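## Task

A 24-well cooling block sits loose on the table. Rows A-D are marked along one short edge and columns 1-6 along one long edge, and A1 is the corner where those two edges meet. Loose snap-lid micro tubes, each holding a frozen sample, stand in A1, A3, B6, C1, D4 and D6. Close the lids on the tubes in C1 and D4 so that each one is snapped and lies flat on its rim. Leave every other lid as it was. At the end, every tube must stand upright on the floor of its own well and the block must lie flat on the table. A tube may be lifted, but it must be put back; dropping one more than a few millimetres ends the run as a failure. A light catch keeps open lids open. Nothing may rely on the robot to stay in place at the end. Finally, release everything and move the hands away.

## Robot and tools

Robot: two six-joint arms, left_arm and right_arm, stand on opposite sides of the table. Each carries an identical five-finger right hand, so the two hands are not mirror images. World frame: the origin is on the table top halfway between the arm bases, z is up and the table surface is z = 0. left_arm's base is on the +y side. The names left and right are only labels for the arms, not image sides.

Hand point: a point fixed to the palm, 0.05 m in front of it, where the index pad meets the thumb tip in a pinch. Its axes are: +z along the straight fingers, +y out of the palm, +x across the palm toward the little finger. Straight fingers extend about 0.06-0.07 m past the point. A wrist bracket on the little-finger side sticks out 0.03 m beyond the point along +y and 0.11 m across the palm, and it can collide with things. A whole-hand wrap needs the thumb turned in front of the palm and fits objects 0.035-0.08 m wide.

Row format (used by execute_actions and by move's target): exactly 28 numbers, each in [-1, 1], always including both arms. The order is: left dx, dy, dz, rx, ry, rz, then left little, ring, middle, index, thumb_bend, thumb_turn, force_limit, speed; then the same 14 for the right arm.

- dx-rz are an offset, not a pose. They are expressed in that hand point's own axes and measured from its pose at the start of the action, or, for a call's first action, from the last pose a result reported.
- Scale: 1.0 equals 0.6 m or 180 degrees.
- rx, ry, rz form a single rotation vector.
- Finger numbers are absolute targets: +1 is open or straight, -1 is curled shut. thumb_turn +1 puts the thumb beside the palm; -1 puts it opposite the fingers.
- A pinch is roughly index -0.22, thumb_bend -0.75, thumb_turn -0.57.
- force_limit maps -1 to +1 onto about 0-10 N at the fingertip (0-15 N for the thumb).
- speed maps onto near zero up to a full finger travel in 0.6 s. Close at -0.9 or lower for a gentle grip.
- There is no 'no change' value. To keep a hand as it is, resend its last eight numbers; before any hand command, send hand_measured plus hand_force_limit and hand_speed.

execute_actions(actions): a list of actions. Each action is a table of up to 15 rows, one per 1/30 s step. A short table repeats its final row until 15 steps are done. Every row is an offset from the action's start pose, not from the previous row. Per step, the commanded pose is clipped to 100 mm and 16 degrees from the measured pose. Commands lag about 0.17 s. A far goal may need several actions. An empty list just returns state and images.

move(target, speed, stop_force, blocking):
- target is one 28-number row whose offsets are measured from the last reported pose. Each hand point travels a straight line toward it, and both arms arrive together in 0.5-10 s.
- speed is in m/s, from 0.002 to 0.5, default 0.25. Rotation is capped at twice that value in rad/s.
- stop_force is a single value for both arms, 9-40 N. It ends an arm's path when the wrist sensor feels that much extra push along the motion; the hand then backs up two steps and holds. Use it only with very slow, non-rotating moves. Omit it when lifting off something the hand is pressing on.
- blocking=false returns after 0.5 s; check progress with wait.
- The result adds a 'move:' line with one of: done, off_target, moving, held, contact or fault. It also lists limits (paced = the pose was clipped; held = a check blocked some steps) and each hand point's distance from its target.

Other tools:
- wait(seconds, 0-10) lets the scene run with the last commands held.
- stop brakes a running move.
- zoom_image(camera, region [x0,y0,x1,y1], up to 504x504 pixels) enlarges part of the latest image from cam_low (672x504), cam_left_wrist or cam_right_wrist (504x504 each).
- show_instructions shows the reference pages.
- finished_scene(scene) ends that scene for good and reports success.

Results: each result gives, for each arm:
- hand point position (m), quaternion wxyz and velocities in the world frame;
- Hand target lines;
- joint positions and torques (offset and noisy);
- wrist force and torque in the end effector's axes, which saturate near 50 N and have offsets up to about 4 N;
- hand_measured, hand_stopped_by (moving, target, force, stalled, fault) and hand_load_n, in motor order. A lost grip shows as loads near 0.

A 'pose unreachable' line means a clearance check altered or blocked a command. Camera calibrations are given; the scene may be slightly off from them.

Things to avoid:
- Stiff arms: pressing even slightly past contact can trip a fault. 150 N on any part, or joint torque over its limit (133 N m for the big joints, 24.9 N m for the wrist joints), stops that arm for 10 s.
- Hard hits or presses between the two arms.
- Dropping a tube, knocking it over, or moving the block off the table.
- Leaving a lid only held shut by the hand.
- Holding loads for long, which heats motors: a warning appears at 70 °C and the brakes lock at 85 °C.
- Loose objects may occasionally be nudged by outside pushes.

Each tool is called as a command line: name --argument value for each argument, lists and objects as JSON in quotes; but a table of rows of numbers goes row by row, as --pt "numbers of a row", without its own name.

Reference images:

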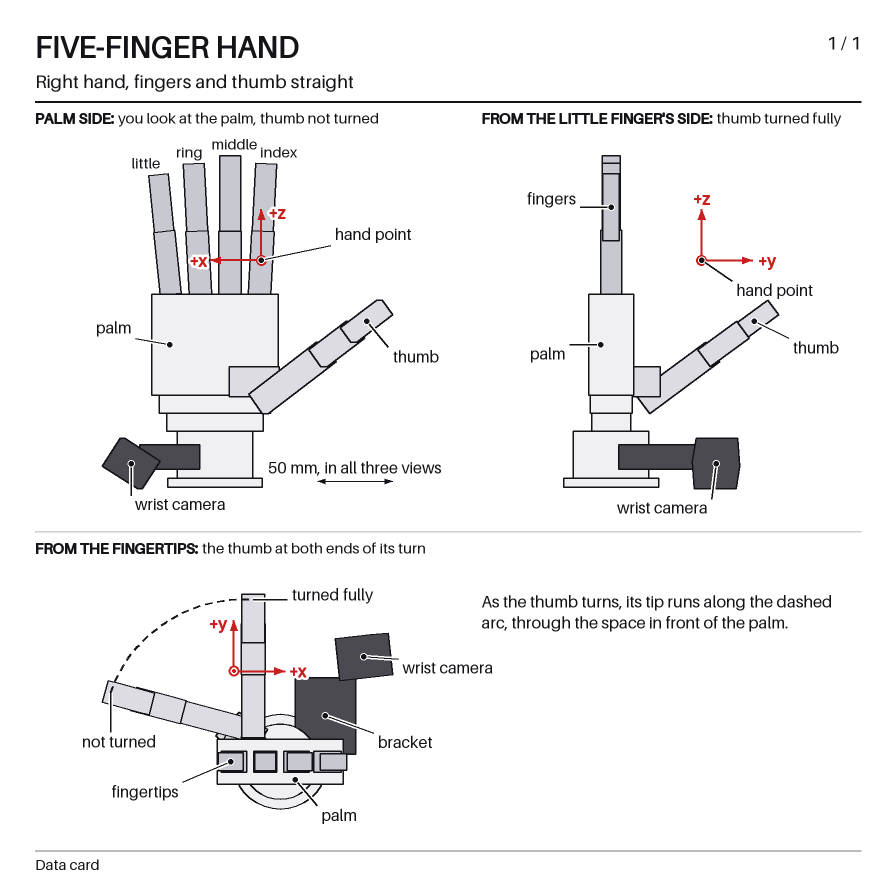

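## Session

I'll start by looking at the current state of the scene.

execute_actions --actions '[]'

Scene clock: 0.00 s.
left_arm: end_effector_position=(+0.2677, +0.4442, +0.4823) hand_measured=(+1.000, +1.000, +1.000, +1.000, +1.000, +1.000) hand_load_n=(+0.0, +0.0, +0.0, +0.0, +0.0, +0.0) hand_stopped_by=(target, target, target, target, target, target) hand_force_limit=0.00 hand_speed=-0.80 end_effector_quat_wxyz=(-0.010, +0.315, +0.949, -0.010) end_effector_velocity=(-0.000, -0.000, +0.000) end_effector_angular_velocity=(-0.001, +0.001, -0.001) | right_arm: end_effector_position=(+0.0946, -0.2522, +0.4844) hand_measured=(+1.000, +1.000, +1.000, +1.000, +1.000, +1.000) hand_load_n=(+0.0, +0.0, +0.0, +0.0, +0.0, +0.0) hand_stopped_by=(target, target, target, target, target, target) hand_force_limit=0.00 hand_speed=-0.80 end_effector_quat_wxyz=(+0.031, -0.351, +0.936, -0.006) end_effector_velocity=(-0.000, -0.000, -0.000) end_effector_angular_velocity=(-0.000, -0.000, +0.000)
Joint positions: left_arm=[ 0.58  -1.734  1.336  1.973  1.6   -1.903] | right_arm=[-1.196 -1.74   1.322  1.927  1.586 -1.864]
Joint velocities: left_arm=[-0.     0.    -0.    -0.     0.001  0.   ] | right_arm=[ 0.001 -0.001  0.001  0.     0.     0.   ]
Joint torques (N m, as the arm reports them, + toward a larger angle): no reading
Wrist force (N, on the end effector, along its own x y z axes, offset not removed): no reading
Wrist torque (N m, same axes, about the end effector's origin, offset not removed): no reading
Hand target (left_arm): +0.268, +0.444, +0.482; -0.010, +0.315, +0.949, -0.010
Hand target (right_arm): +0.095, -0.252, +0.484; +0.031, -0.351, +0.936, -0.006

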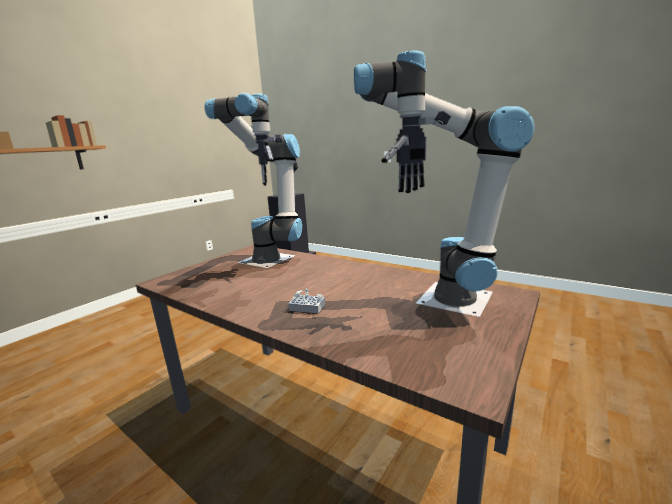

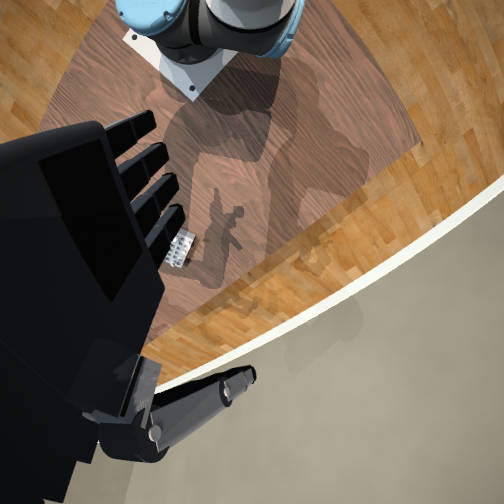

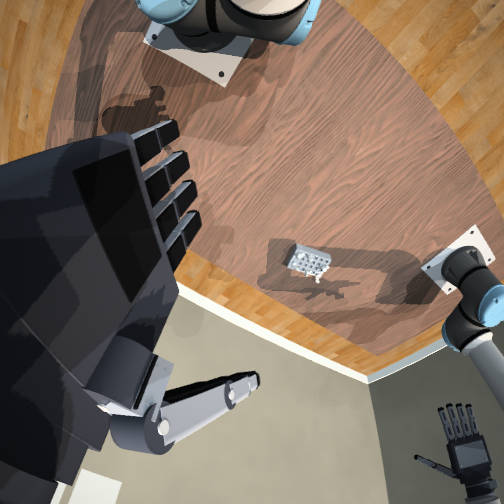

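zoom_image --camera "cam_low" --region '[276, 278, 336, 323]'

zoom_image --camera "cam_right_wrist" --region '[275, 230, 345, 300]'

Region (276, 278, 336, 323) of cam_low's 672x504 image, scaled by 8.400, with more detail than that image has; it fills the top 378 rows of this view, and the rest is white.

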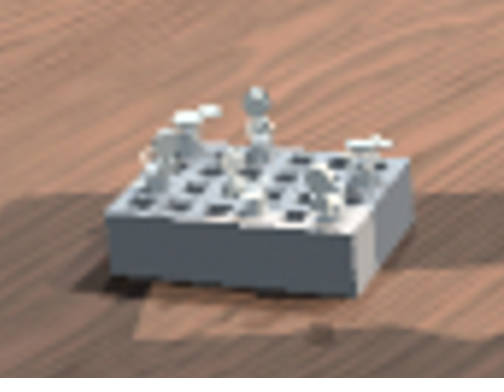

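Region (275, 230, 345, 300) of cam_right_wrist's 504x504 image, scaled by 7.200, with more detail than that image has.

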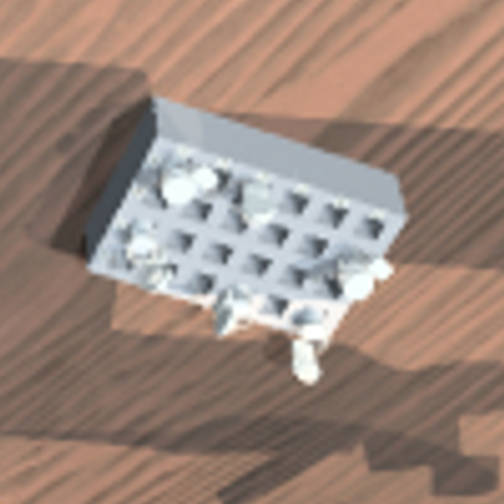

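move --target '[0,0,0,0,0,0,1,1,1,1,1,1,0,-0.8, -0.4348,0.2152,0.54,0,0,0,-1,-1,-1,1,1,1,0,0.5]' --speed 0.25

Scene clock: 26.03 s.
left_arm: end_effector_position=(+0.2677, +0.4442, +0.4823) hand_measured=(+1.000, +1.000, +1.000, +1.000, +1.000, +1.000) hand_load_n=(+0.0, +0.0, +0.0, +0.0, +0.0, +0.0) hand_stopped_by=(target, target, target, target, target, target) hand_force_limit=0.00 hand_speed=-0.80 end_effector_quat_wxyz=(-0.010, +0.315, +0.949, -0.010) end_effector_velocity=(-0.000, +0.000, +0.000) end_effector_angular_velocity=(+0.001, +0.000, -0.001) | right_arm: end_effector_position=(+0.2254, +0.0206, +0.1715) hand_measured=(-1.000, -1.000, -1.000, +1.000, +1.000, +1.000) hand_load_n=(+0.0, +0.0, +0.0, +0.0, +0.0, +0.0) hand_stopped_by=(target, target, target, target, target, target) hand_force_limit=0.00 hand_speed=0.50 end_effector_quat_wxyz=(+0.032, -0.351, +0.936, -0.006) end_effector_velocity=(-0.001, +0.002, -0.001) end_effector_angular_velocity=(-0.001, +0.001, +0.002)
Joint positions: left_arm=[ 0.58  -1.734  1.336  1.973  1.6   -1.903] | right_arm=[-0.786 -0.99   1.225  1.285  1.61  -1.454]
Joint velocities: left_arm=[-0.     0.    -0.     0.002 -0.     0.   ] | right_arm=[ 0.004  0.006 -0.007  0.002  0.     0.002]
Joint torques (N m, as the arm reports them, + toward a larger angle): left_arm=[ -0.97  -9.13 -18.98   2.47   0.23   0.21] | right_arm=[  6.78 -33.41 -24.34   4.09   1.21   1.52]
Wrist force (N, on the end effector, along its own x y z axes, offset not removed): left_arm=[-0.8 -1.1 -0.6] | right_arm=[-0.7 -0.6 -0.9]
Wrist torque (N m, same axes, about the end effector's origin, offset not removed): left_arm=[-0.22 0.09 -0.07] | right_arm=[-0.14 0.17 -0.10]
Hand target (left_arm): +0.268, +0.444, +0.482; -0.010, +0.315, +0.949, -0.010
Hand target (right_arm): +0.225, +0.021, +0.171; +0.032, -0.351, +0.936, -0.006
Off the commanded pose (left_arm): 0.000 m, 0 deg.
Off the commanded pose (right_arm): 0.001 m, 0 deg.
move: done
camera_calibration (this result's frames):
cam_left_wrist: T_world_to_cam=[[0.69475, 0.718842, -0.0242657, -0.490087], [0.611996, -0.573088, 0.545006, -0.177212], [0.377867, -0.393494, -0.838081, 0.602318], [0, 0, 0, 1]] pos_world=[0.221345, 0.487745, 0.589481]
cam_right_wrist: T_world_to_cam=[[-0.585441, 0.806714, -0.080439, 0.13541], [0.634739, 0.517827, 0.573552, -0.251488], [0.504346, 0.284723, -0.81521, 0.159281], [0, 0, 0, 1]] pos_world=[0.158571, -0.0243608, 0.284981]

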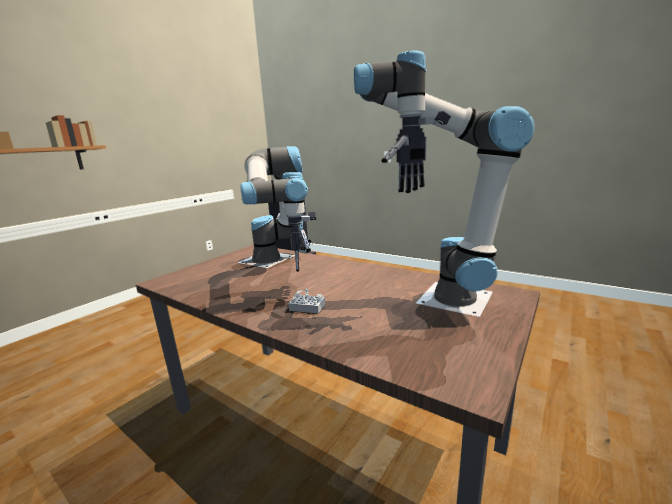

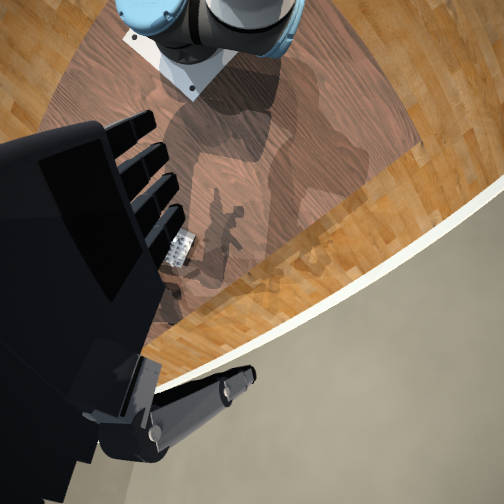

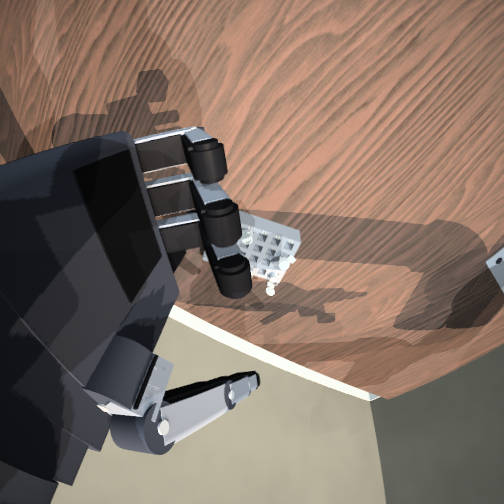

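move --target '[0,0,0,0,0,0,1,1,1,1,1,1,0,-0.8, -0.1462,-0.1075,0.0641,0,0.193,0,1,1,1,1,1,1,0,0.5]' --speed 0.2

Scene clock: 34.17 s.
left_arm: end_effector_position=(+0.2677, +0.4442, +0.4823) hand_measured=(+1.000, +1.000, +1.000, +1.000, +1.000, +1.000) hand_load_n=(+0.0, +0.0, +0.0, +0.0, +0.0, +0.0) hand_stopped_by=(target, target, target, target, target, target) hand_force_limit=0.00 hand_speed=-0.80 end_effector_quat_wxyz=(-0.010, +0.315, +0.949, -0.010) end_effector_velocity=(+0.000, -0.000, -0.000) end_effector_angular_velocity=(-0.000, -0.002, -0.000) | right_arm: end_effector_position=(+0.3347, +0.0289, +0.1397) hand_measured=(+1.000, +1.000, +1.000, +1.000, +1.000, +1.000) hand_load_n=(+0.0, +0.0, +0.0, +0.0, +0.0, +0.0) hand_stopped_by=(target, target, target, target, target, target) hand_force_limit=0.00 hand_speed=0.50 end_effector_quat_wxyz=(-0.222, -0.324, +0.916, -0.083) end_effector_velocity=(+0.002, +0.001, +0.001) end_effector_angular_velocity=(+0.010, -0.002, -0.008)
Joint positions: left_arm=[ 0.58  -1.734  1.336  1.973  1.6   -1.903] | right_arm=[-0.926 -0.227  0.04   2.235  1.571 -1.554]
Joint velocities: left_arm=[-0.     0.    -0.    -0.001 -0.001  0.   ] | right_arm=[-0.004  0.014 -0.033  0.011 -0.008  0.001]
Joint torques (N m, as the arm reports them, + toward a larger angle): left_arm=[ -1.63  -8.87 -17.83   2.32   0.3    0.15] | right_arm=[ -8.55 -50.61 -20.91   4.3   -1.69   1.38]
Wrist force (N, on the end effector, along its own x y z axes, offset not removed): left_arm=[0.3 -1.7 1.3] | right_arm=[-0.1 -1.3 -0.2]
Wrist torque (N m, same axes, about the end effector's origin, offset not removed): left_arm=[-0.46 -0.13 -0.13] | right_arm=[-0.27 0.11 -0.06]
Hand target (left_arm): +0.268, +0.444, +0.482; -0.010, +0.315, +0.949, -0.010
Hand target (right_arm): +0.335, +0.029, +0.140; -0.222, -0.323, +0.916, -0.082
Off the commanded pose (left_arm): 0.000 m, 0 deg.
Off the commanded pose (right_arm): 0.002 m, 5 deg.
elbow stopped short (right arm): the move would have taken joint 3 (elbow) straighter than the controller allows; a more bent joint 3 avoids this.
move: off_target (right_arm)
camera_calibration (this result's frames):
cam_left_wrist: T_world_to_cam=[[0.69475, 0.718842, -0.0242656, -0.490087], [0.611996, -0.573088, 0.545006, -0.177212], [0.377867, -0.393494, -0.838081, 0.602318], [0, 0, 0, 1]] pos_world=[0.221345, 0.487745, 0.589481]
cam_right_wrist: T_world_to_cam=[[-0.585285, 0.805407, -0.0936, 0.192008], [0.802307, 0.591954, 0.0767691, -0.29574], [0.117237, -0.0301641, -0.992646, 0.239313], [0, 0, 0, 1]] pos_world=[0.321598, 0.0276392, 0.278228]

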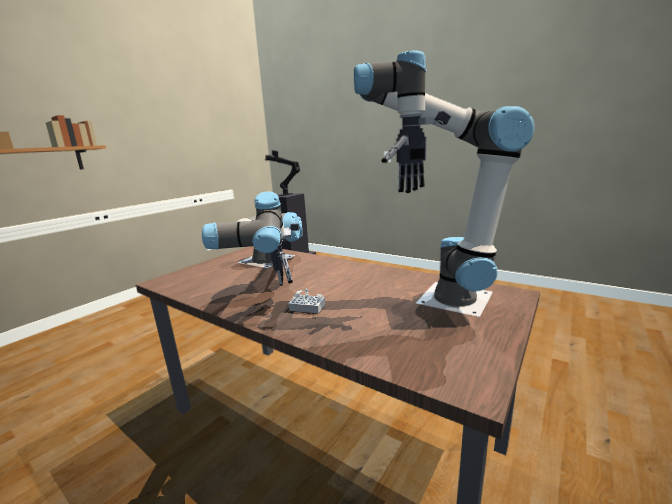

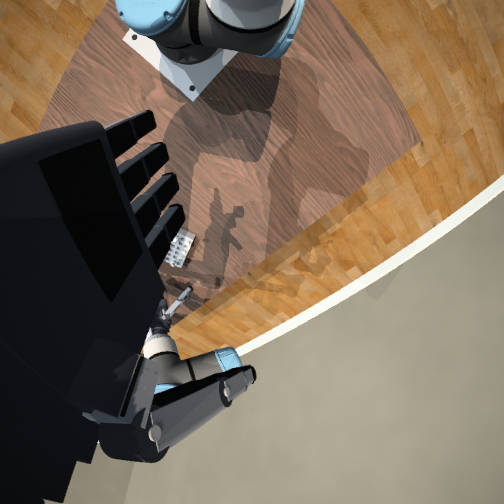

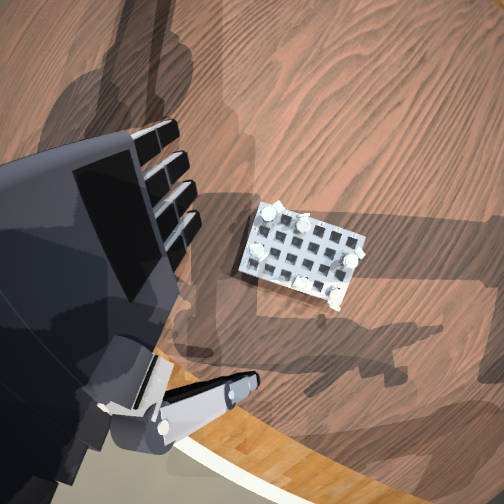

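zoom_image --camera "cam_right_wrist" --region '[230, 185, 380, 335]'

Region (230, 185, 380, 335) of cam_right_wrist's 504x504 image, scaled by 3.360, with more detail than that image has.

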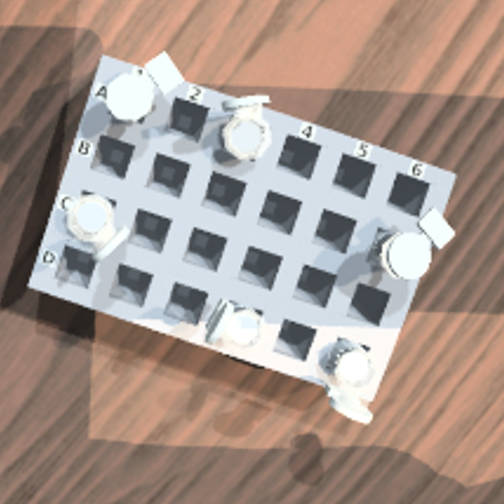

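zoom_image --camera "cam_right_wrist" --region '[236, 230, 286, 280]'

zoom_image --camera "cam_right_wrist" --region '[280, 260, 350, 320]'

Region (236, 230, 286, 280) of cam_right_wrist's 504x504 image, scaled by 10.080, with more detail than that image has.

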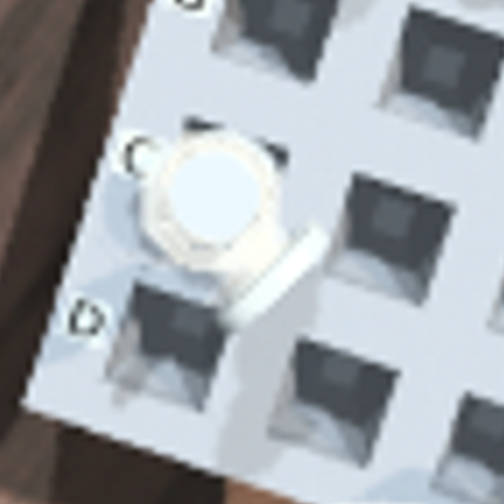

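Region (280, 260, 350, 320) of cam_right_wrist's 504x504 image, scaled by 7.200, with more detail than that image has; it fills the top 432 rows of this view, and the rest is white.

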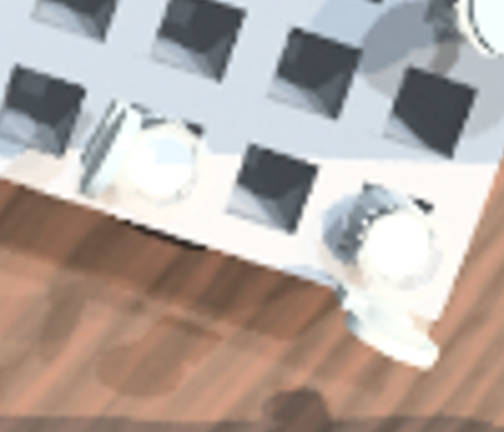

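move --target '[-0.3783,-0.3785,0.4505,-0.001,-0.0107,-0.6435,1,-1,-1,-1,1,1,0,0.5, 0.1592,0.0117,0.1758,0.0025,-0.3052,0.2261,-1,-1,-1,-1,-1,1,0,0.5]' --speed 0.25

Scene clock: 119.67 s.
left_arm: end_effector_position=(+0.3069, +0.1230, +0.2150) hand_measured=(+1.000, -1.000, -1.000, -1.000, +1.000, +1.000) hand_load_n=(+0.0, +0.0, +0.0, +0.0, +0.0, +0.0) hand_stopped_by=(target, target, target, target, target, target) hand_force_limit=0.00 hand_speed=0.50 end_effector_quat_wxyz=(+0.001, +0.637, -0.771, -0.000) end_effector_velocity=(+0.001, -0.001, -0.001) end_effector_angular_velocity=(+0.003, -0.001, +0.014) | right_arm: end_effector_position=(+0.2268, -0.0503, +0.0902) hand_measured=(-1.000, -1.000, -1.000, -1.000, -1.000, +1.000) hand_load_n=(+0.0, +0.0, +0.0, +0.0, +0.0, +0.0) hand_stopped_by=(target, target, target, target, target, target) hand_force_limit=0.00 hand_speed=0.50 end_effector_quat_wxyz=(+0.259, +0.001, +0.966, +0.001) end_effector_velocity=(+0.001, -0.001, -0.000) end_effector_angular_velocity=(+0.002, -0.007, -0.007)
Joint positions: left_arm=[ 0.456 -0.941  1.045  1.467  1.572 -4.048] | right_arm=[-0.604 -1.146  1.77   0.652  2.009 -0.617]
Joint velocities: left_arm=[ 0.     0.005 -0.005  0.002 -0.002 -0.013] | right_arm=[ 0.002  0.002  0.002 -0.006  0.008  0.008]
Joint torques (N m, as the arm reports them, + toward a larger angle): left_arm=[  2.24 -37.42 -28.1    1.58  -2.29  -1.83] | right_arm=[  6.66 -23.83  -7.98  -0.26   1.73   1.49]
Wrist force (N, on the end effector, along its own x y z axes, offset not removed): left_arm=[-1.7 -2.9 -1.6] | right_arm=[-1.3 -1.9 -0.1]
Wrist torque (N m, same axes, about the end effector's origin, offset not removed): left_arm=[-0.33 0.20 -0.23] | right_arm=[-0.40 0.27 -0.22]
Hand target (left_arm): +0.307, +0.123, +0.215; -0.000, -0.637, +0.771, +0.000
Hand target (right_arm): +0.227, -0.050, +0.090; +0.259, +0.001, +0.966, +0.001
Off the commanded pose (left_arm): 0.000 m, 0 deg.
Off the commanded pose (right_arm): 0.000 m, 0 deg.
move: done
camera_calibration (this result's frames):
cam_left_wrist: T_world_to_cam=[[-0.949565, 0.313548, 0.00382813, 0.255576], [0.263289, 0.790609, 0.552826, -0.301975], [0.170311, 0.525952, -0.833288, 0.186691], [0, 0, 0, 1]] pos_world=[0.290398, 0.0604181, 0.321529]
cam_right_wrist: T_world_to_cam=[[0.101984, 0.994786, -0.000371298, 0.0332476], [0.472899, -0.0481524, 0.8798, -0.188407], [0.875195, -0.0899009, -0.475344, -0.0212143], [0, 0, 0, 1]] pos_world=[0.104273, -0.0440536, 0.155689]

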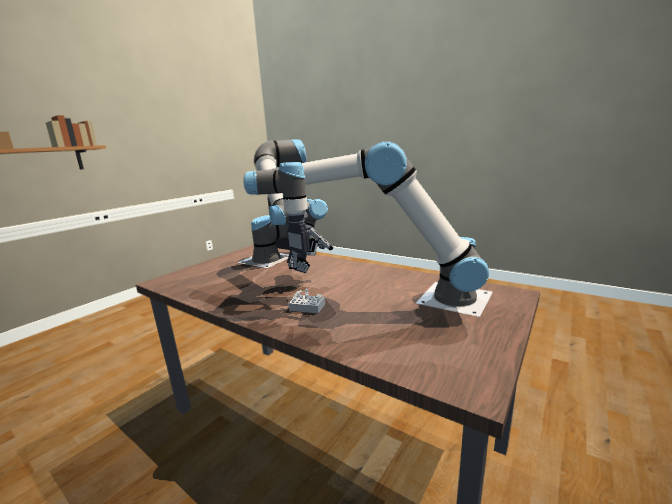

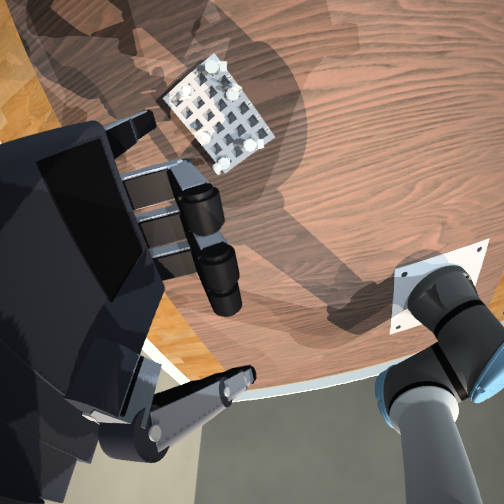

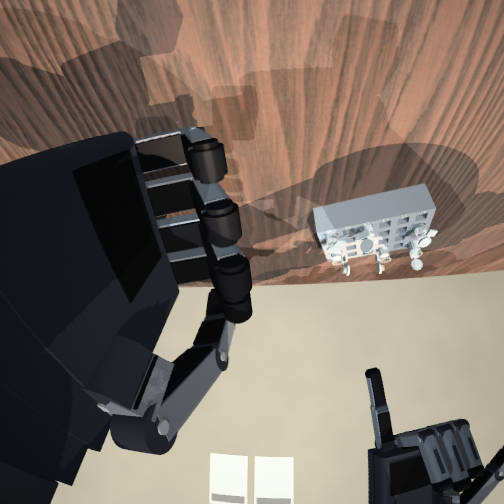

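zoom_image --camera "cam_right_wrist" --region '[305, 175, 445, 285]'

Region (305, 175, 445, 285) of cam_right_wrist's 504x504 image, scaled by 3.600, with more detail than that image has; it fills the top 396 rows of this view, and the rest is white.

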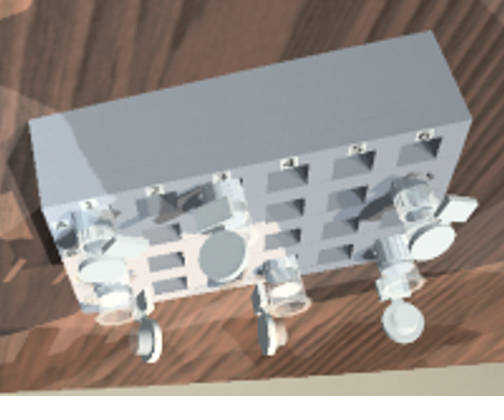

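zoom_image --camera "cam_right_wrist" --region '[315, 222, 400, 282]'

Region (315, 222, 400, 282) of cam_right_wrist's 504x504 image, scaled by 5.929, with more detail than that image has; it fills the top 356 rows of this view, and the rest is white.

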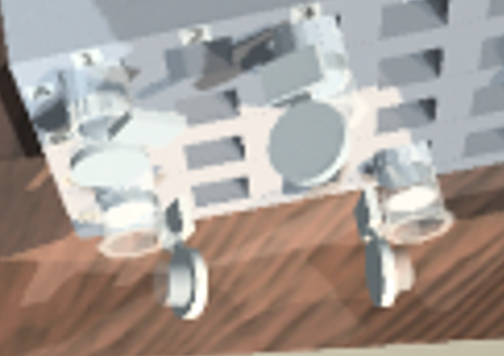

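zoom_image --camera "cam_left_wrist" --region '[100, 40, 290, 190]'

zoom_image --camera "cam_right_wrist" --region '[330, 350, 504, 504]'

Region (100, 40, 290, 190) of cam_left_wrist's 504x504 image, scaled by 2.653, with more detail than that image has; it fills the top 398 rows of this view, and the rest is white.

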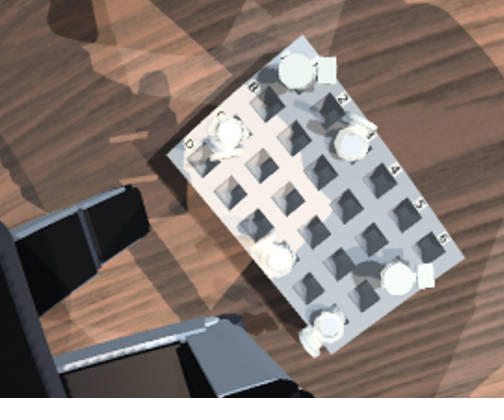

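Region (330, 350, 504, 504) of cam_right_wrist's 504x504 image, scaled by 2.897, with more detail than that image has; it fills the top 446 rows of this view, and the rest is white.

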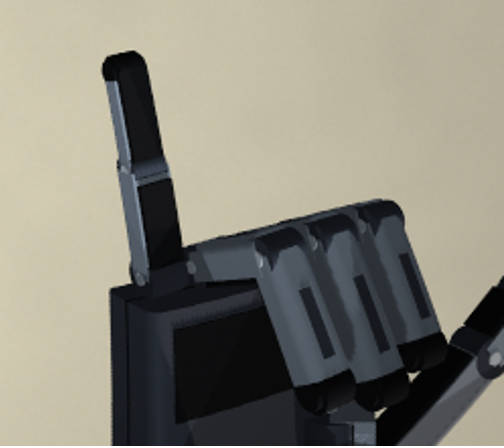

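move --target '[0.0124,-0.0024,0.1185,0,-0.0444,0,1,-1,-1,-1,1,1,0,0.5, 0,0,0,0,0,0,-1,-1,-1,-1,-1,1,0,0.5]' --speed 0.1

Scene clock: 154.23 s.
left_arm: end_effector_position=(+0.3068, +0.1203, +0.1900) hand_measured=(+1.000, -1.000, -1.000, -1.000, +1.000, +1.000) hand_load_n=(+0.0, +0.0, +0.0, +0.0, +0.0, +0.0) hand_stopped_by=(target, target, target, target, target, target) hand_force_limit=0.00 hand_speed=0.50 end_effector_quat_wxyz=(-0.019, +0.637, -0.771, -0.016) end_effector_velocity=(+0.000, -0.001, +0.000) end_effector_angular_velocity=(-0.004, +0.000, -0.001) | right_arm: end_effector_position=(+0.2268, -0.0503, +0.0902) hand_measured=(-1.000, -1.000, -1.000, -1.000, -1.000, +1.000) hand_load_n=(+0.0, +0.0, +0.0, +0.0, +0.0, +0.0) hand_stopped_by=(target, target, target, target, target, target) hand_force_limit=0.00 hand_speed=0.50 end_effector_quat_wxyz=(+0.259, +0.001, +0.966, +0.001) end_effector_velocity=(+0.000, +0.001, +0.001) end_effector_angular_velocity=(+0.002, -0.001, -0.000)
Joint positions: left_arm=[ 0.44  -0.904  1.062  1.452  1.542 -4.065] | right_arm=[-0.604 -1.146  1.77   0.652  2.009 -0.617]
Joint velocities: left_arm=[-0.    -0.    -0.002 -0.002  0.002  0.001] | right_arm=[-0.    -0.001 -0.001  0.    -0.001  0.   ]
Joint torques (N m, as the arm reports them, + toward a larger angle): left_arm=[ 15.15 -57.89 -29.92   4.48   2.43   1.49] | right_arm=[ -8.5  -39.71 -20.34   3.63  -0.89  -1.57]
Wrist force (N, on the end effector, along its own x y z axes, offset not removed): left_arm=[-1.7 0.7 1.1] | right_arm=[-2.1 -0.8 -0.6]
Wrist torque (N m, same axes, about the end effector's origin, offset not removed): left_arm=[0.01 0.11 0.04] | right_arm=[-0.18 0.32 -0.25]
Hand target (left_arm): +0.307, +0.120, +0.190; +0.018, -0.637, +0.771, +0.016
Hand target (right_arm): +0.227, -0.050, +0.090; +0.259, +0.001, +0.966, +0.001
Off the commanded pose (left_arm): 0.046 m, 5 deg.
Off the commanded pose (right_arm): 0.000 m, 0 deg.
move: held (left_arm); limits=held; held on 16 of 29 steps (left_arm), including the last (left_arm)
pose unreachable (left arm): on one or more control steps of this call, first in action 0 (counted from 0), this arm could not follow its commanded pose, so it was not sent that pose on those steps. On the call's last step it was still not sent that pose. It may still have moved: this result reports where it is.
cause: the commanded pose would bring a part of the arm too close to another arm (a part of this arm just beyond joint 3 (elbow) and a part of the other arm just beyond its joint 3 (elbow)).
camera_calibration (this result's frames):
cam_left_wrist: T_world_to_cam=[[-0.94979, 0.312724, 0.0101414, 0.255354], [0.257535, 0.762943, 0.592953, -0.288489], [0.177694, 0.565793, -0.805173, 0.154916], [0, 0, 0, 1]] pos_world=[0.289301, 0.0525953, 0.293205]
cam_right_wrist: T_world_to_cam=[[0.101995, 0.994785, -0.000371379, 0.0332462], [0.472877, -0.0481557, 0.879811, -0.188393], [0.875205, -0.0899124, -0.475323, -0.0212172], [0, 0, 0, 1]] pos_world=[0.104265, -0.0440527, 0.155678]

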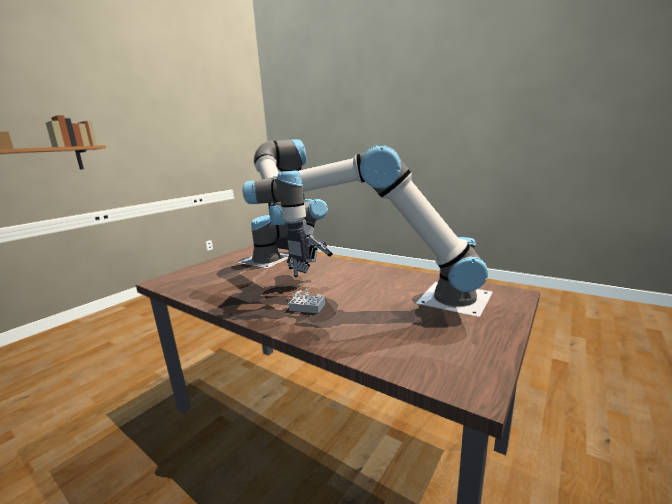

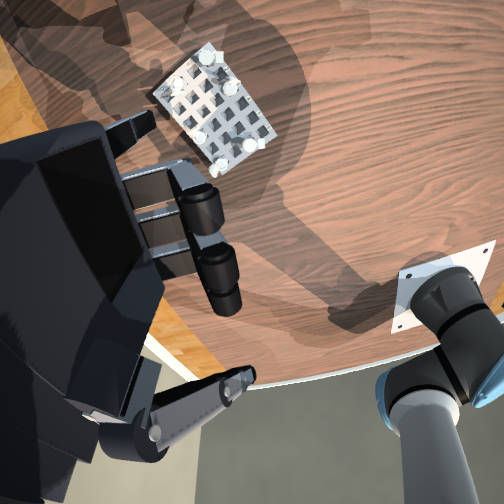

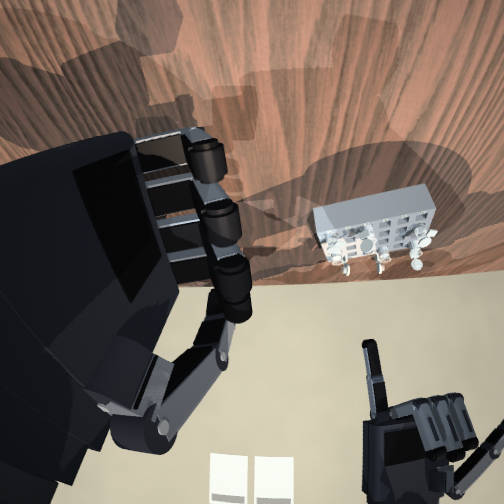

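move --target '[0,0,0,0,0,0,1,-1,-1,-1,1,1,0,0.5, 0.0135,0.0822,-0.0459,-0.3884,0.3499,0.6727,-1,-1,-1,-1,-1,1,0,0.5]' --speed 0.35

Scene clock: 183.27 s.
left_arm: end_effector_position=(+0.3068, +0.1203, +0.1900) hand_measured=(+1.000, -1.000, -1.000, -1.000, +1.000, +1.000) hand_load_n=(+0.0, +0.0, +0.0, +0.0, +0.0, +0.0) hand_stopped_by=(target, target, target, target, target, target) hand_force_limit=0.00 hand_speed=0.50 end_effector_quat_wxyz=(-0.019, +0.637, -0.771, -0.016) end_effector_velocity=(+0.000, -0.000, -0.000) end_effector_angular_velocity=(-0.001, -0.001, +0.000) | right_arm: end_effector_position=(+0.2059, -0.0012, +0.1099) hand_measured=(-1.000, -1.000, -1.000, -1.000, -1.000, +1.000) hand_load_n=(+0.0, +0.0, +0.0, +0.0, +0.0, +0.0) hand_stopped_by=(target, target, target, target, target, target) hand_force_limit=0.00 hand_speed=0.50 end_effector_quat_wxyz=(-0.327, +0.628, +0.326, +0.627) end_effector_velocity=(+0.001, -0.000, +0.000) end_effector_angular_velocity=(+0.011, +0.003, -0.013)
Joint positions: left_arm=[ 0.44  -0.904  1.062  1.452  1.542 -4.065] | right_arm=[-0.539 -1.301  2.308 -1.007  1.694  1.574]
Joint velocities: left_arm=[ 0.    -0.    -0.    -0.001 -0.     0.   ] | right_arm=[ 0.006  0.005 -0.003 -0.009  0.019  0.008]
Joint torques (N m, as the arm reports them, + toward a larger angle): left_arm=[-15.36 -36.63 -11.42   3.53  -2.46  -0.25] | right_arm=[  5.87 -15.38 -17.62  -3.74   1.52   1.7 ]
Wrist force (N, on the end effector, along its own x y z axes, offset not removed): left_arm=[-1.9 -2.7 -0.8] | right_arm=[-1.0 -0.7 -0.2]
Wrist torque (N m, same axes, about the end effector's origin, offset not removed): left_arm=[-0.44 0.43 0.01] | right_arm=[-0.23 0.30 -0.11]
Hand target (left_arm): +0.307, +0.120, +0.190; +0.019, -0.637, +0.771, +0.016
Hand target (right_arm): +0.206, -0.001, +0.110; -0.327, +0.628, +0.325, +0.627
Off the commanded pose (left_arm): 0.000 m, 0 deg.
Off the commanded pose (right_arm): 0.000 m, 0 deg.
move: done
camera_calibration (this result's frames):
cam_left_wrist: T_world_to_cam=[[-0.949788, 0.31273, 0.0101426, 0.255353], [0.25754, 0.762941, 0.592954, -0.288492], [0.177696, 0.565792, -0.805173, 0.154916], [0, 0, 0, 1]] pos_world=[0.289301, 0.0525956, 0.293207]
cam_right_wrist: T_world_to_cam=[[0.844598, -0.52789, -0.0893719, -0.158401], [-0.34171, -0.40298, -0.849024, 0.163834], [0.412176, 0.747623, -0.520741, 0.112248], [0, 0, 0, 1]] pos_world=[0.143503, -0.101515, 0.183394]

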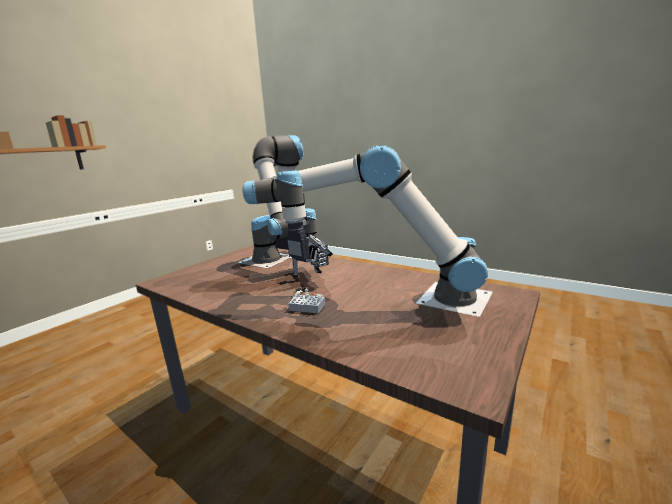

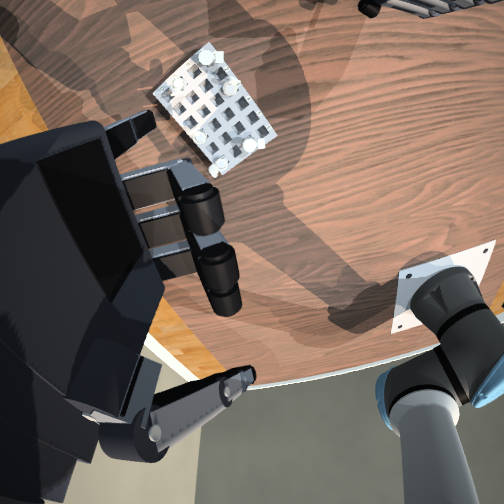

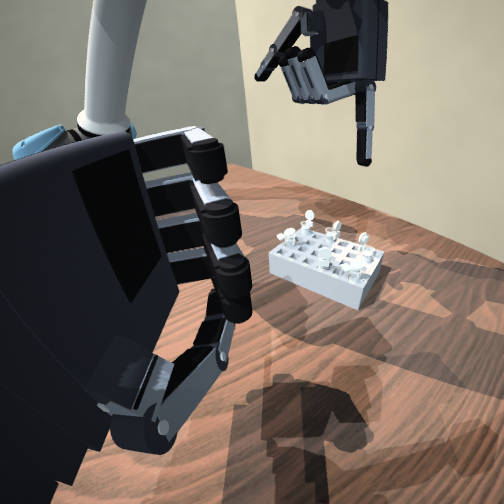

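move --target '[0.0118,-0.0017,0.0763,0,-0.0286,0,1,-1,-1,-1,1,1,0,0.5, -0.0223,-0.0655,0.0848,-0.1111,0,0,-1,-1,-1,-1,-1,1,0,0.5]' --speed 0.12

Scene clock: 193.10 s.
left_arm: end_effector_position=(+0.3068, +0.1153, +0.1442) hand_measured=(+1.000, -1.000, -1.000, -1.000, +1.000, +1.000) hand_load_n=(+0.0, +0.0, +0.0, +0.0, +0.0, +0.0) hand_stopped_by=(target, target, target, target, target, target) hand_force_limit=0.00 hand_speed=0.50 end_effector_quat_wxyz=(-0.053, +0.635, -0.769, -0.044) end_effector_velocity=(-0.000, -0.000, -0.002) end_effector_angular_velocity=(+0.004, -0.000, -0.000) | right_arm: end_effector_position=(+0.2025, +0.0599, +0.0970) hand_measured=(-1.000, -1.000, -1.000, -1.000, -1.000, +1.000) hand_load_n=(+0.0, +0.0, +0.0, +0.0, +0.0, +0.0) hand_stopped_by=(target, target, target, target, target, target) hand_force_limit=0.00 hand_speed=0.50 end_effector_quat_wxyz=(-0.220, +0.672, +0.218, +0.672) end_effector_velocity=(-0.002, +0.001, +0.000) end_effector_angular_velocity=(+0.000, -0.000, +0.004)
Joint positions: left_arm=[ 0.413 -0.825  1.077  1.431  1.491 -4.096] | right_arm=[-0.301 -1.046  1.929 -0.883  2.262  1.573]
Joint velocities: left_arm=[-0.001  0.004 -0.001  0.001 -0.002 -0.001] | right_arm=[ 0.002 -0.001  0.001 -0.    -0.001  0.   ]
Joint torques (N m, as the arm reports them, + toward a larger angle): left_arm=[-16.07 -40.74 -11.14   1.19  -2.58  -2.01] | right_arm=[  0.68 -42.23  -7.39  -2.09  -1.64  -1.53]
Wrist force (N, on the end effector, along its own x y z axes, offset not removed): left_arm=[-3.5 -3.5 -0.7] | right_arm=[-2.2 -1.6 -0.5]
Wrist torque (N m, same axes, about the end effector's origin, offset not removed): left_arm=[-0.58 0.60 -0.33] | right_arm=[-0.31 0.48 -0.19]
Hand target (left_arm): +0.307, +0.115, +0.144; +0.053, -0.635, +0.769, +0.044
Hand target (right_arm): +0.203, +0.060, +0.097; -0.220, +0.672, +0.218, +0.672
Off the commanded pose (left_arm): 0.000 m, 0 deg.
Off the commanded pose (right_arm): 0.003 m, 1 deg.
move: held (right_arm); limits=held; held on 7 of 55 steps (right_arm), including the last (right_arm)
pose unreachable (right arm): on one or more control steps of this call, first in action 0 (counted from 0), this arm could not follow its commanded pose, so it was not sent that pose on those steps. On the call's last step it was still not sent that pose. It may still have moved: this result reports where it is.
cause: the commanded pose would bring two parts of the arm too close to each other (joints 4 (wrist 1) to 6 (wrist 3) lie between them).
camera_calibration (this result's frames):
cam_left_wrist: T_world_to_cam=[[-0.950009, 0.311481, 0.021501, 0.255953], [0.247061, 0.70785, 0.661747, -0.257895], [0.190902, 0.633978, -0.749419, 0.100856], [0, 0, 0, 1]] pos_world=[0.28762, 0.0388863, 0.240741]
cam_right_wrist: T_world_to_cam=[[0.627623, -0.773418, -0.0889598, -0.0657992], [-0.453226, -0.270079, -0.849496, 0.191012], [0.63299, 0.573482, -0.520041, 0.0268849], [0, 0, 0, 1]] pos_world=[0.110851, -0.0147199, 0.170392]

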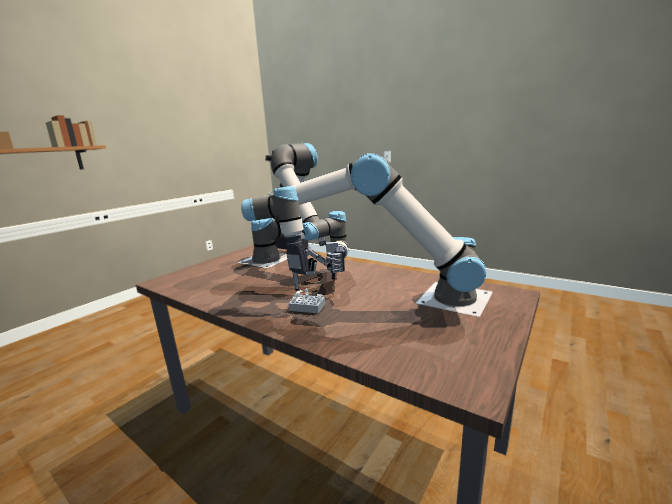

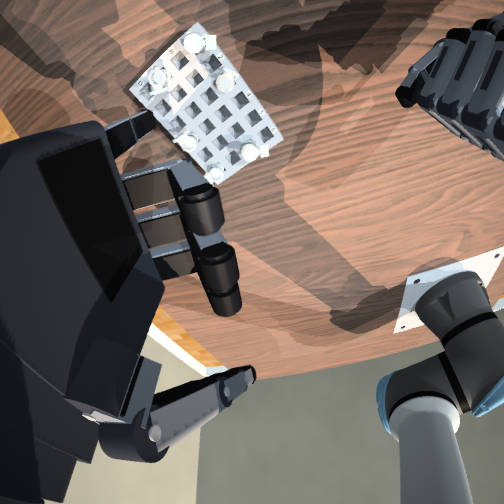

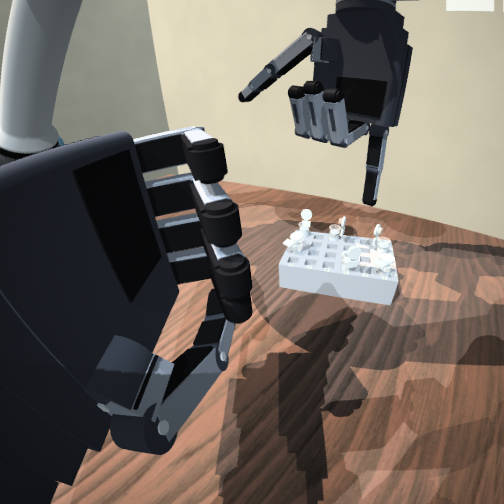

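zoom_image --camera "cam_right_wrist" --region '[320, 170, 420, 280]'

zoom_image --camera "cam_left_wrist" --region '[110, 50, 220, 160]'

Region (320, 170, 420, 280) of cam_right_wrist's 504x504 image, scaled by 4.582, with more detail than that image has; it fills the left 458 columns of this view, and the rest is white.

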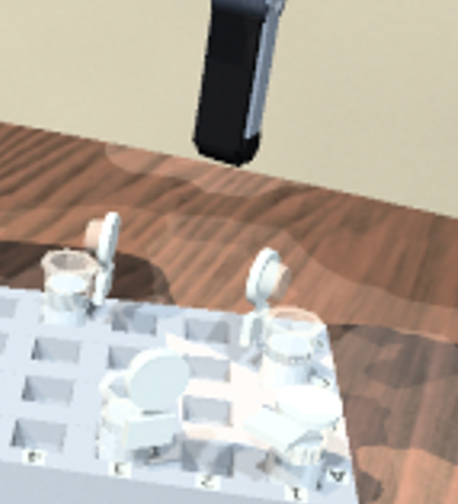

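Region (110, 50, 220, 160) of cam_left_wrist's 504x504 image, scaled by 4.582, with more detail than that image has.

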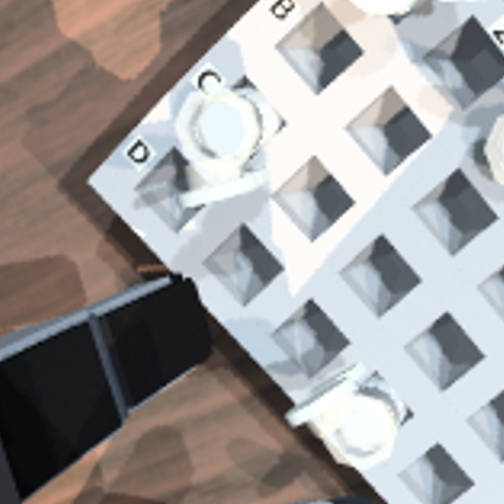

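move --target '[0.0051,0.0067,0.0363,0,0,0,1,-1,-1,-1,1,1,0,0.5, 0,0,0,0,0,0,-1,-1,-1,-1,-1,1,0,0.5]' --speed 0.03

zoom_image --camera "cam_right_wrist" --region '[325, 190, 405, 270]'

zoom_image --camera "cam_left_wrist" --region '[110, 50, 210, 150]'

Scene clock: 220.07 s.
left_arm: end_effector_position=(+0.3029, +0.1160, +0.1225) hand_measured=(+1.000, -1.000, -1.000, -1.000, +1.000, +1.000) hand_load_n=(+0.0, +0.0, +0.0, +0.0, +0.0, +0.0) hand_stopped_by=(target, target, target, target, target, target) hand_force_limit=0.00 hand_speed=0.50 end_effector_quat_wxyz=(-0.053, +0.635, -0.769, -0.044) end_effector_velocity=(-0.001, +0.000, -0.002) end_effector_angular_velocity=(-0.000, +0.001, +0.000) | right_arm: end_effector_position=(+0.2025, +0.0599, +0.0970) hand_measured=(-1.000, -1.000, -1.000, -1.000, -1.000, +1.000) hand_load_n=(+0.0, +0.0, +0.0, +0.0, +0.0, +0.0) hand_stopped_by=(target, target, target, target, target, target) hand_force_limit=0.00 hand_speed=0.50 end_effector_quat_wxyz=(-0.220, +0.672, +0.218, +0.672) end_effector_velocity=(+0.000, -0.001, -0.001) end_effector_angular_velocity=(-0.003, -0.000, -0.002)
Joint positions: left_arm=[ 0.407 -0.817  1.121  1.38   1.492 -4.102] | right_arm=[-0.301 -1.046  1.929 -0.883  2.262  1.573]
Joint velocities: left_arm=[-0.     0.001  0.005 -0.006  0.001 -0.   ] | right_arm=[-0.001  0.     0.001  0.     0.001 -0.001]
Joint torques (N m, as the arm reports them, + toward a larger angle): left_arm=[-15.96 -40.49  -9.94   0.61   2.45  -2.16] | right_arm=[  1.34 -27.59 -20.08   0.64   1.26  -1.61]
Wrist force (N, on the end effector, along its own x y z axes, offset not removed): left_arm=[-0.9 -1.2 -1.1] | right_arm=[-2.4 -2.0 0.7]
Wrist torque (N m, same axes, about the end effector's origin, offset not removed): left_arm=[-0.06 0.05 -0.04] | right_arm=[-0.43 0.47 -0.14]
Hand target (left_arm): +0.303, +0.116, +0.122; +0.053, -0.635, +0.769, +0.044
Hand target (right_arm): +0.202, +0.060, +0.097; -0.220, +0.672, +0.218, +0.672
Off the commanded pose (left_arm): 0.000 m, 0 deg.
Off the commanded pose (right_arm): 0.000 m, 0 deg.
move: done
camera_calibration (this result's frames):
cam_left_wrist: T_world_to_cam=[[-0.950009, 0.31148, 0.0215268, 0.252461], [0.247075, 0.70784, 0.661752, -0.243042], [0.190885, 0.633989, -0.749413, 0.0848838], [0, 0, 0, 1]] pos_world=[0.283686, 0.0395833, 0.219012]
cam_right_wrist: T_world_to_cam=[[0.627581, -0.773454, -0.0889488, -0.0658352], [-0.453245, -0.27007, -0.849489, 0.191014], [0.633018, 0.573439, -0.520054, 0.0268824], [0, 0, 0, 1]] pos_world=[0.110876, -0.0147487, 0.170389]

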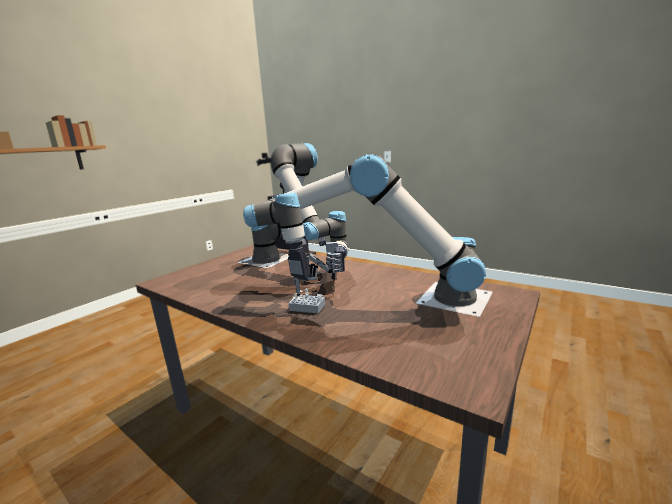

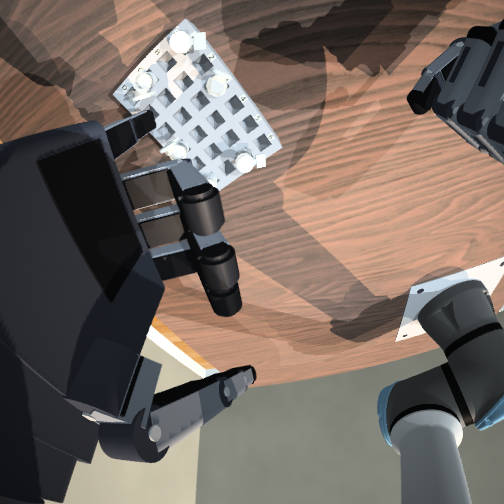

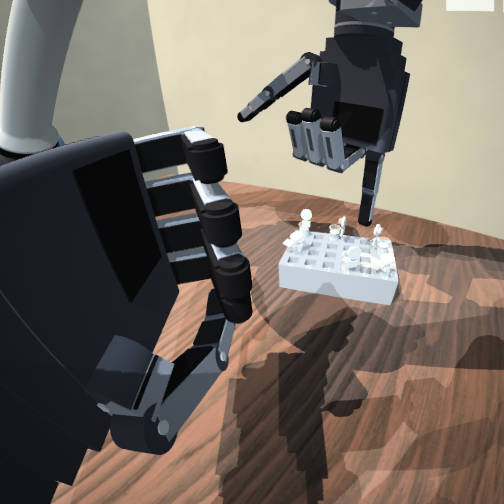

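Region (325, 190, 405, 270) of cam_right_wrist's 504x504 image, scaled by 6.300, with more detail than that image has.

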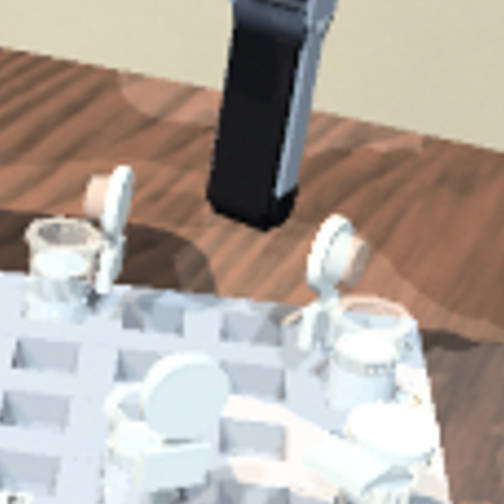

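Region (110, 50, 210, 150) of cam_left_wrist's 504x504 image, scaled by 5.040, with more detail than that image has.

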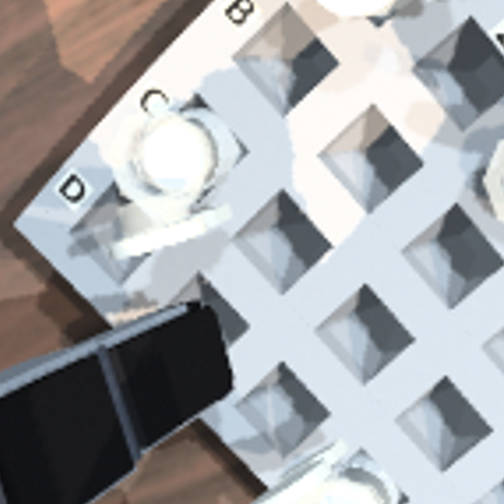

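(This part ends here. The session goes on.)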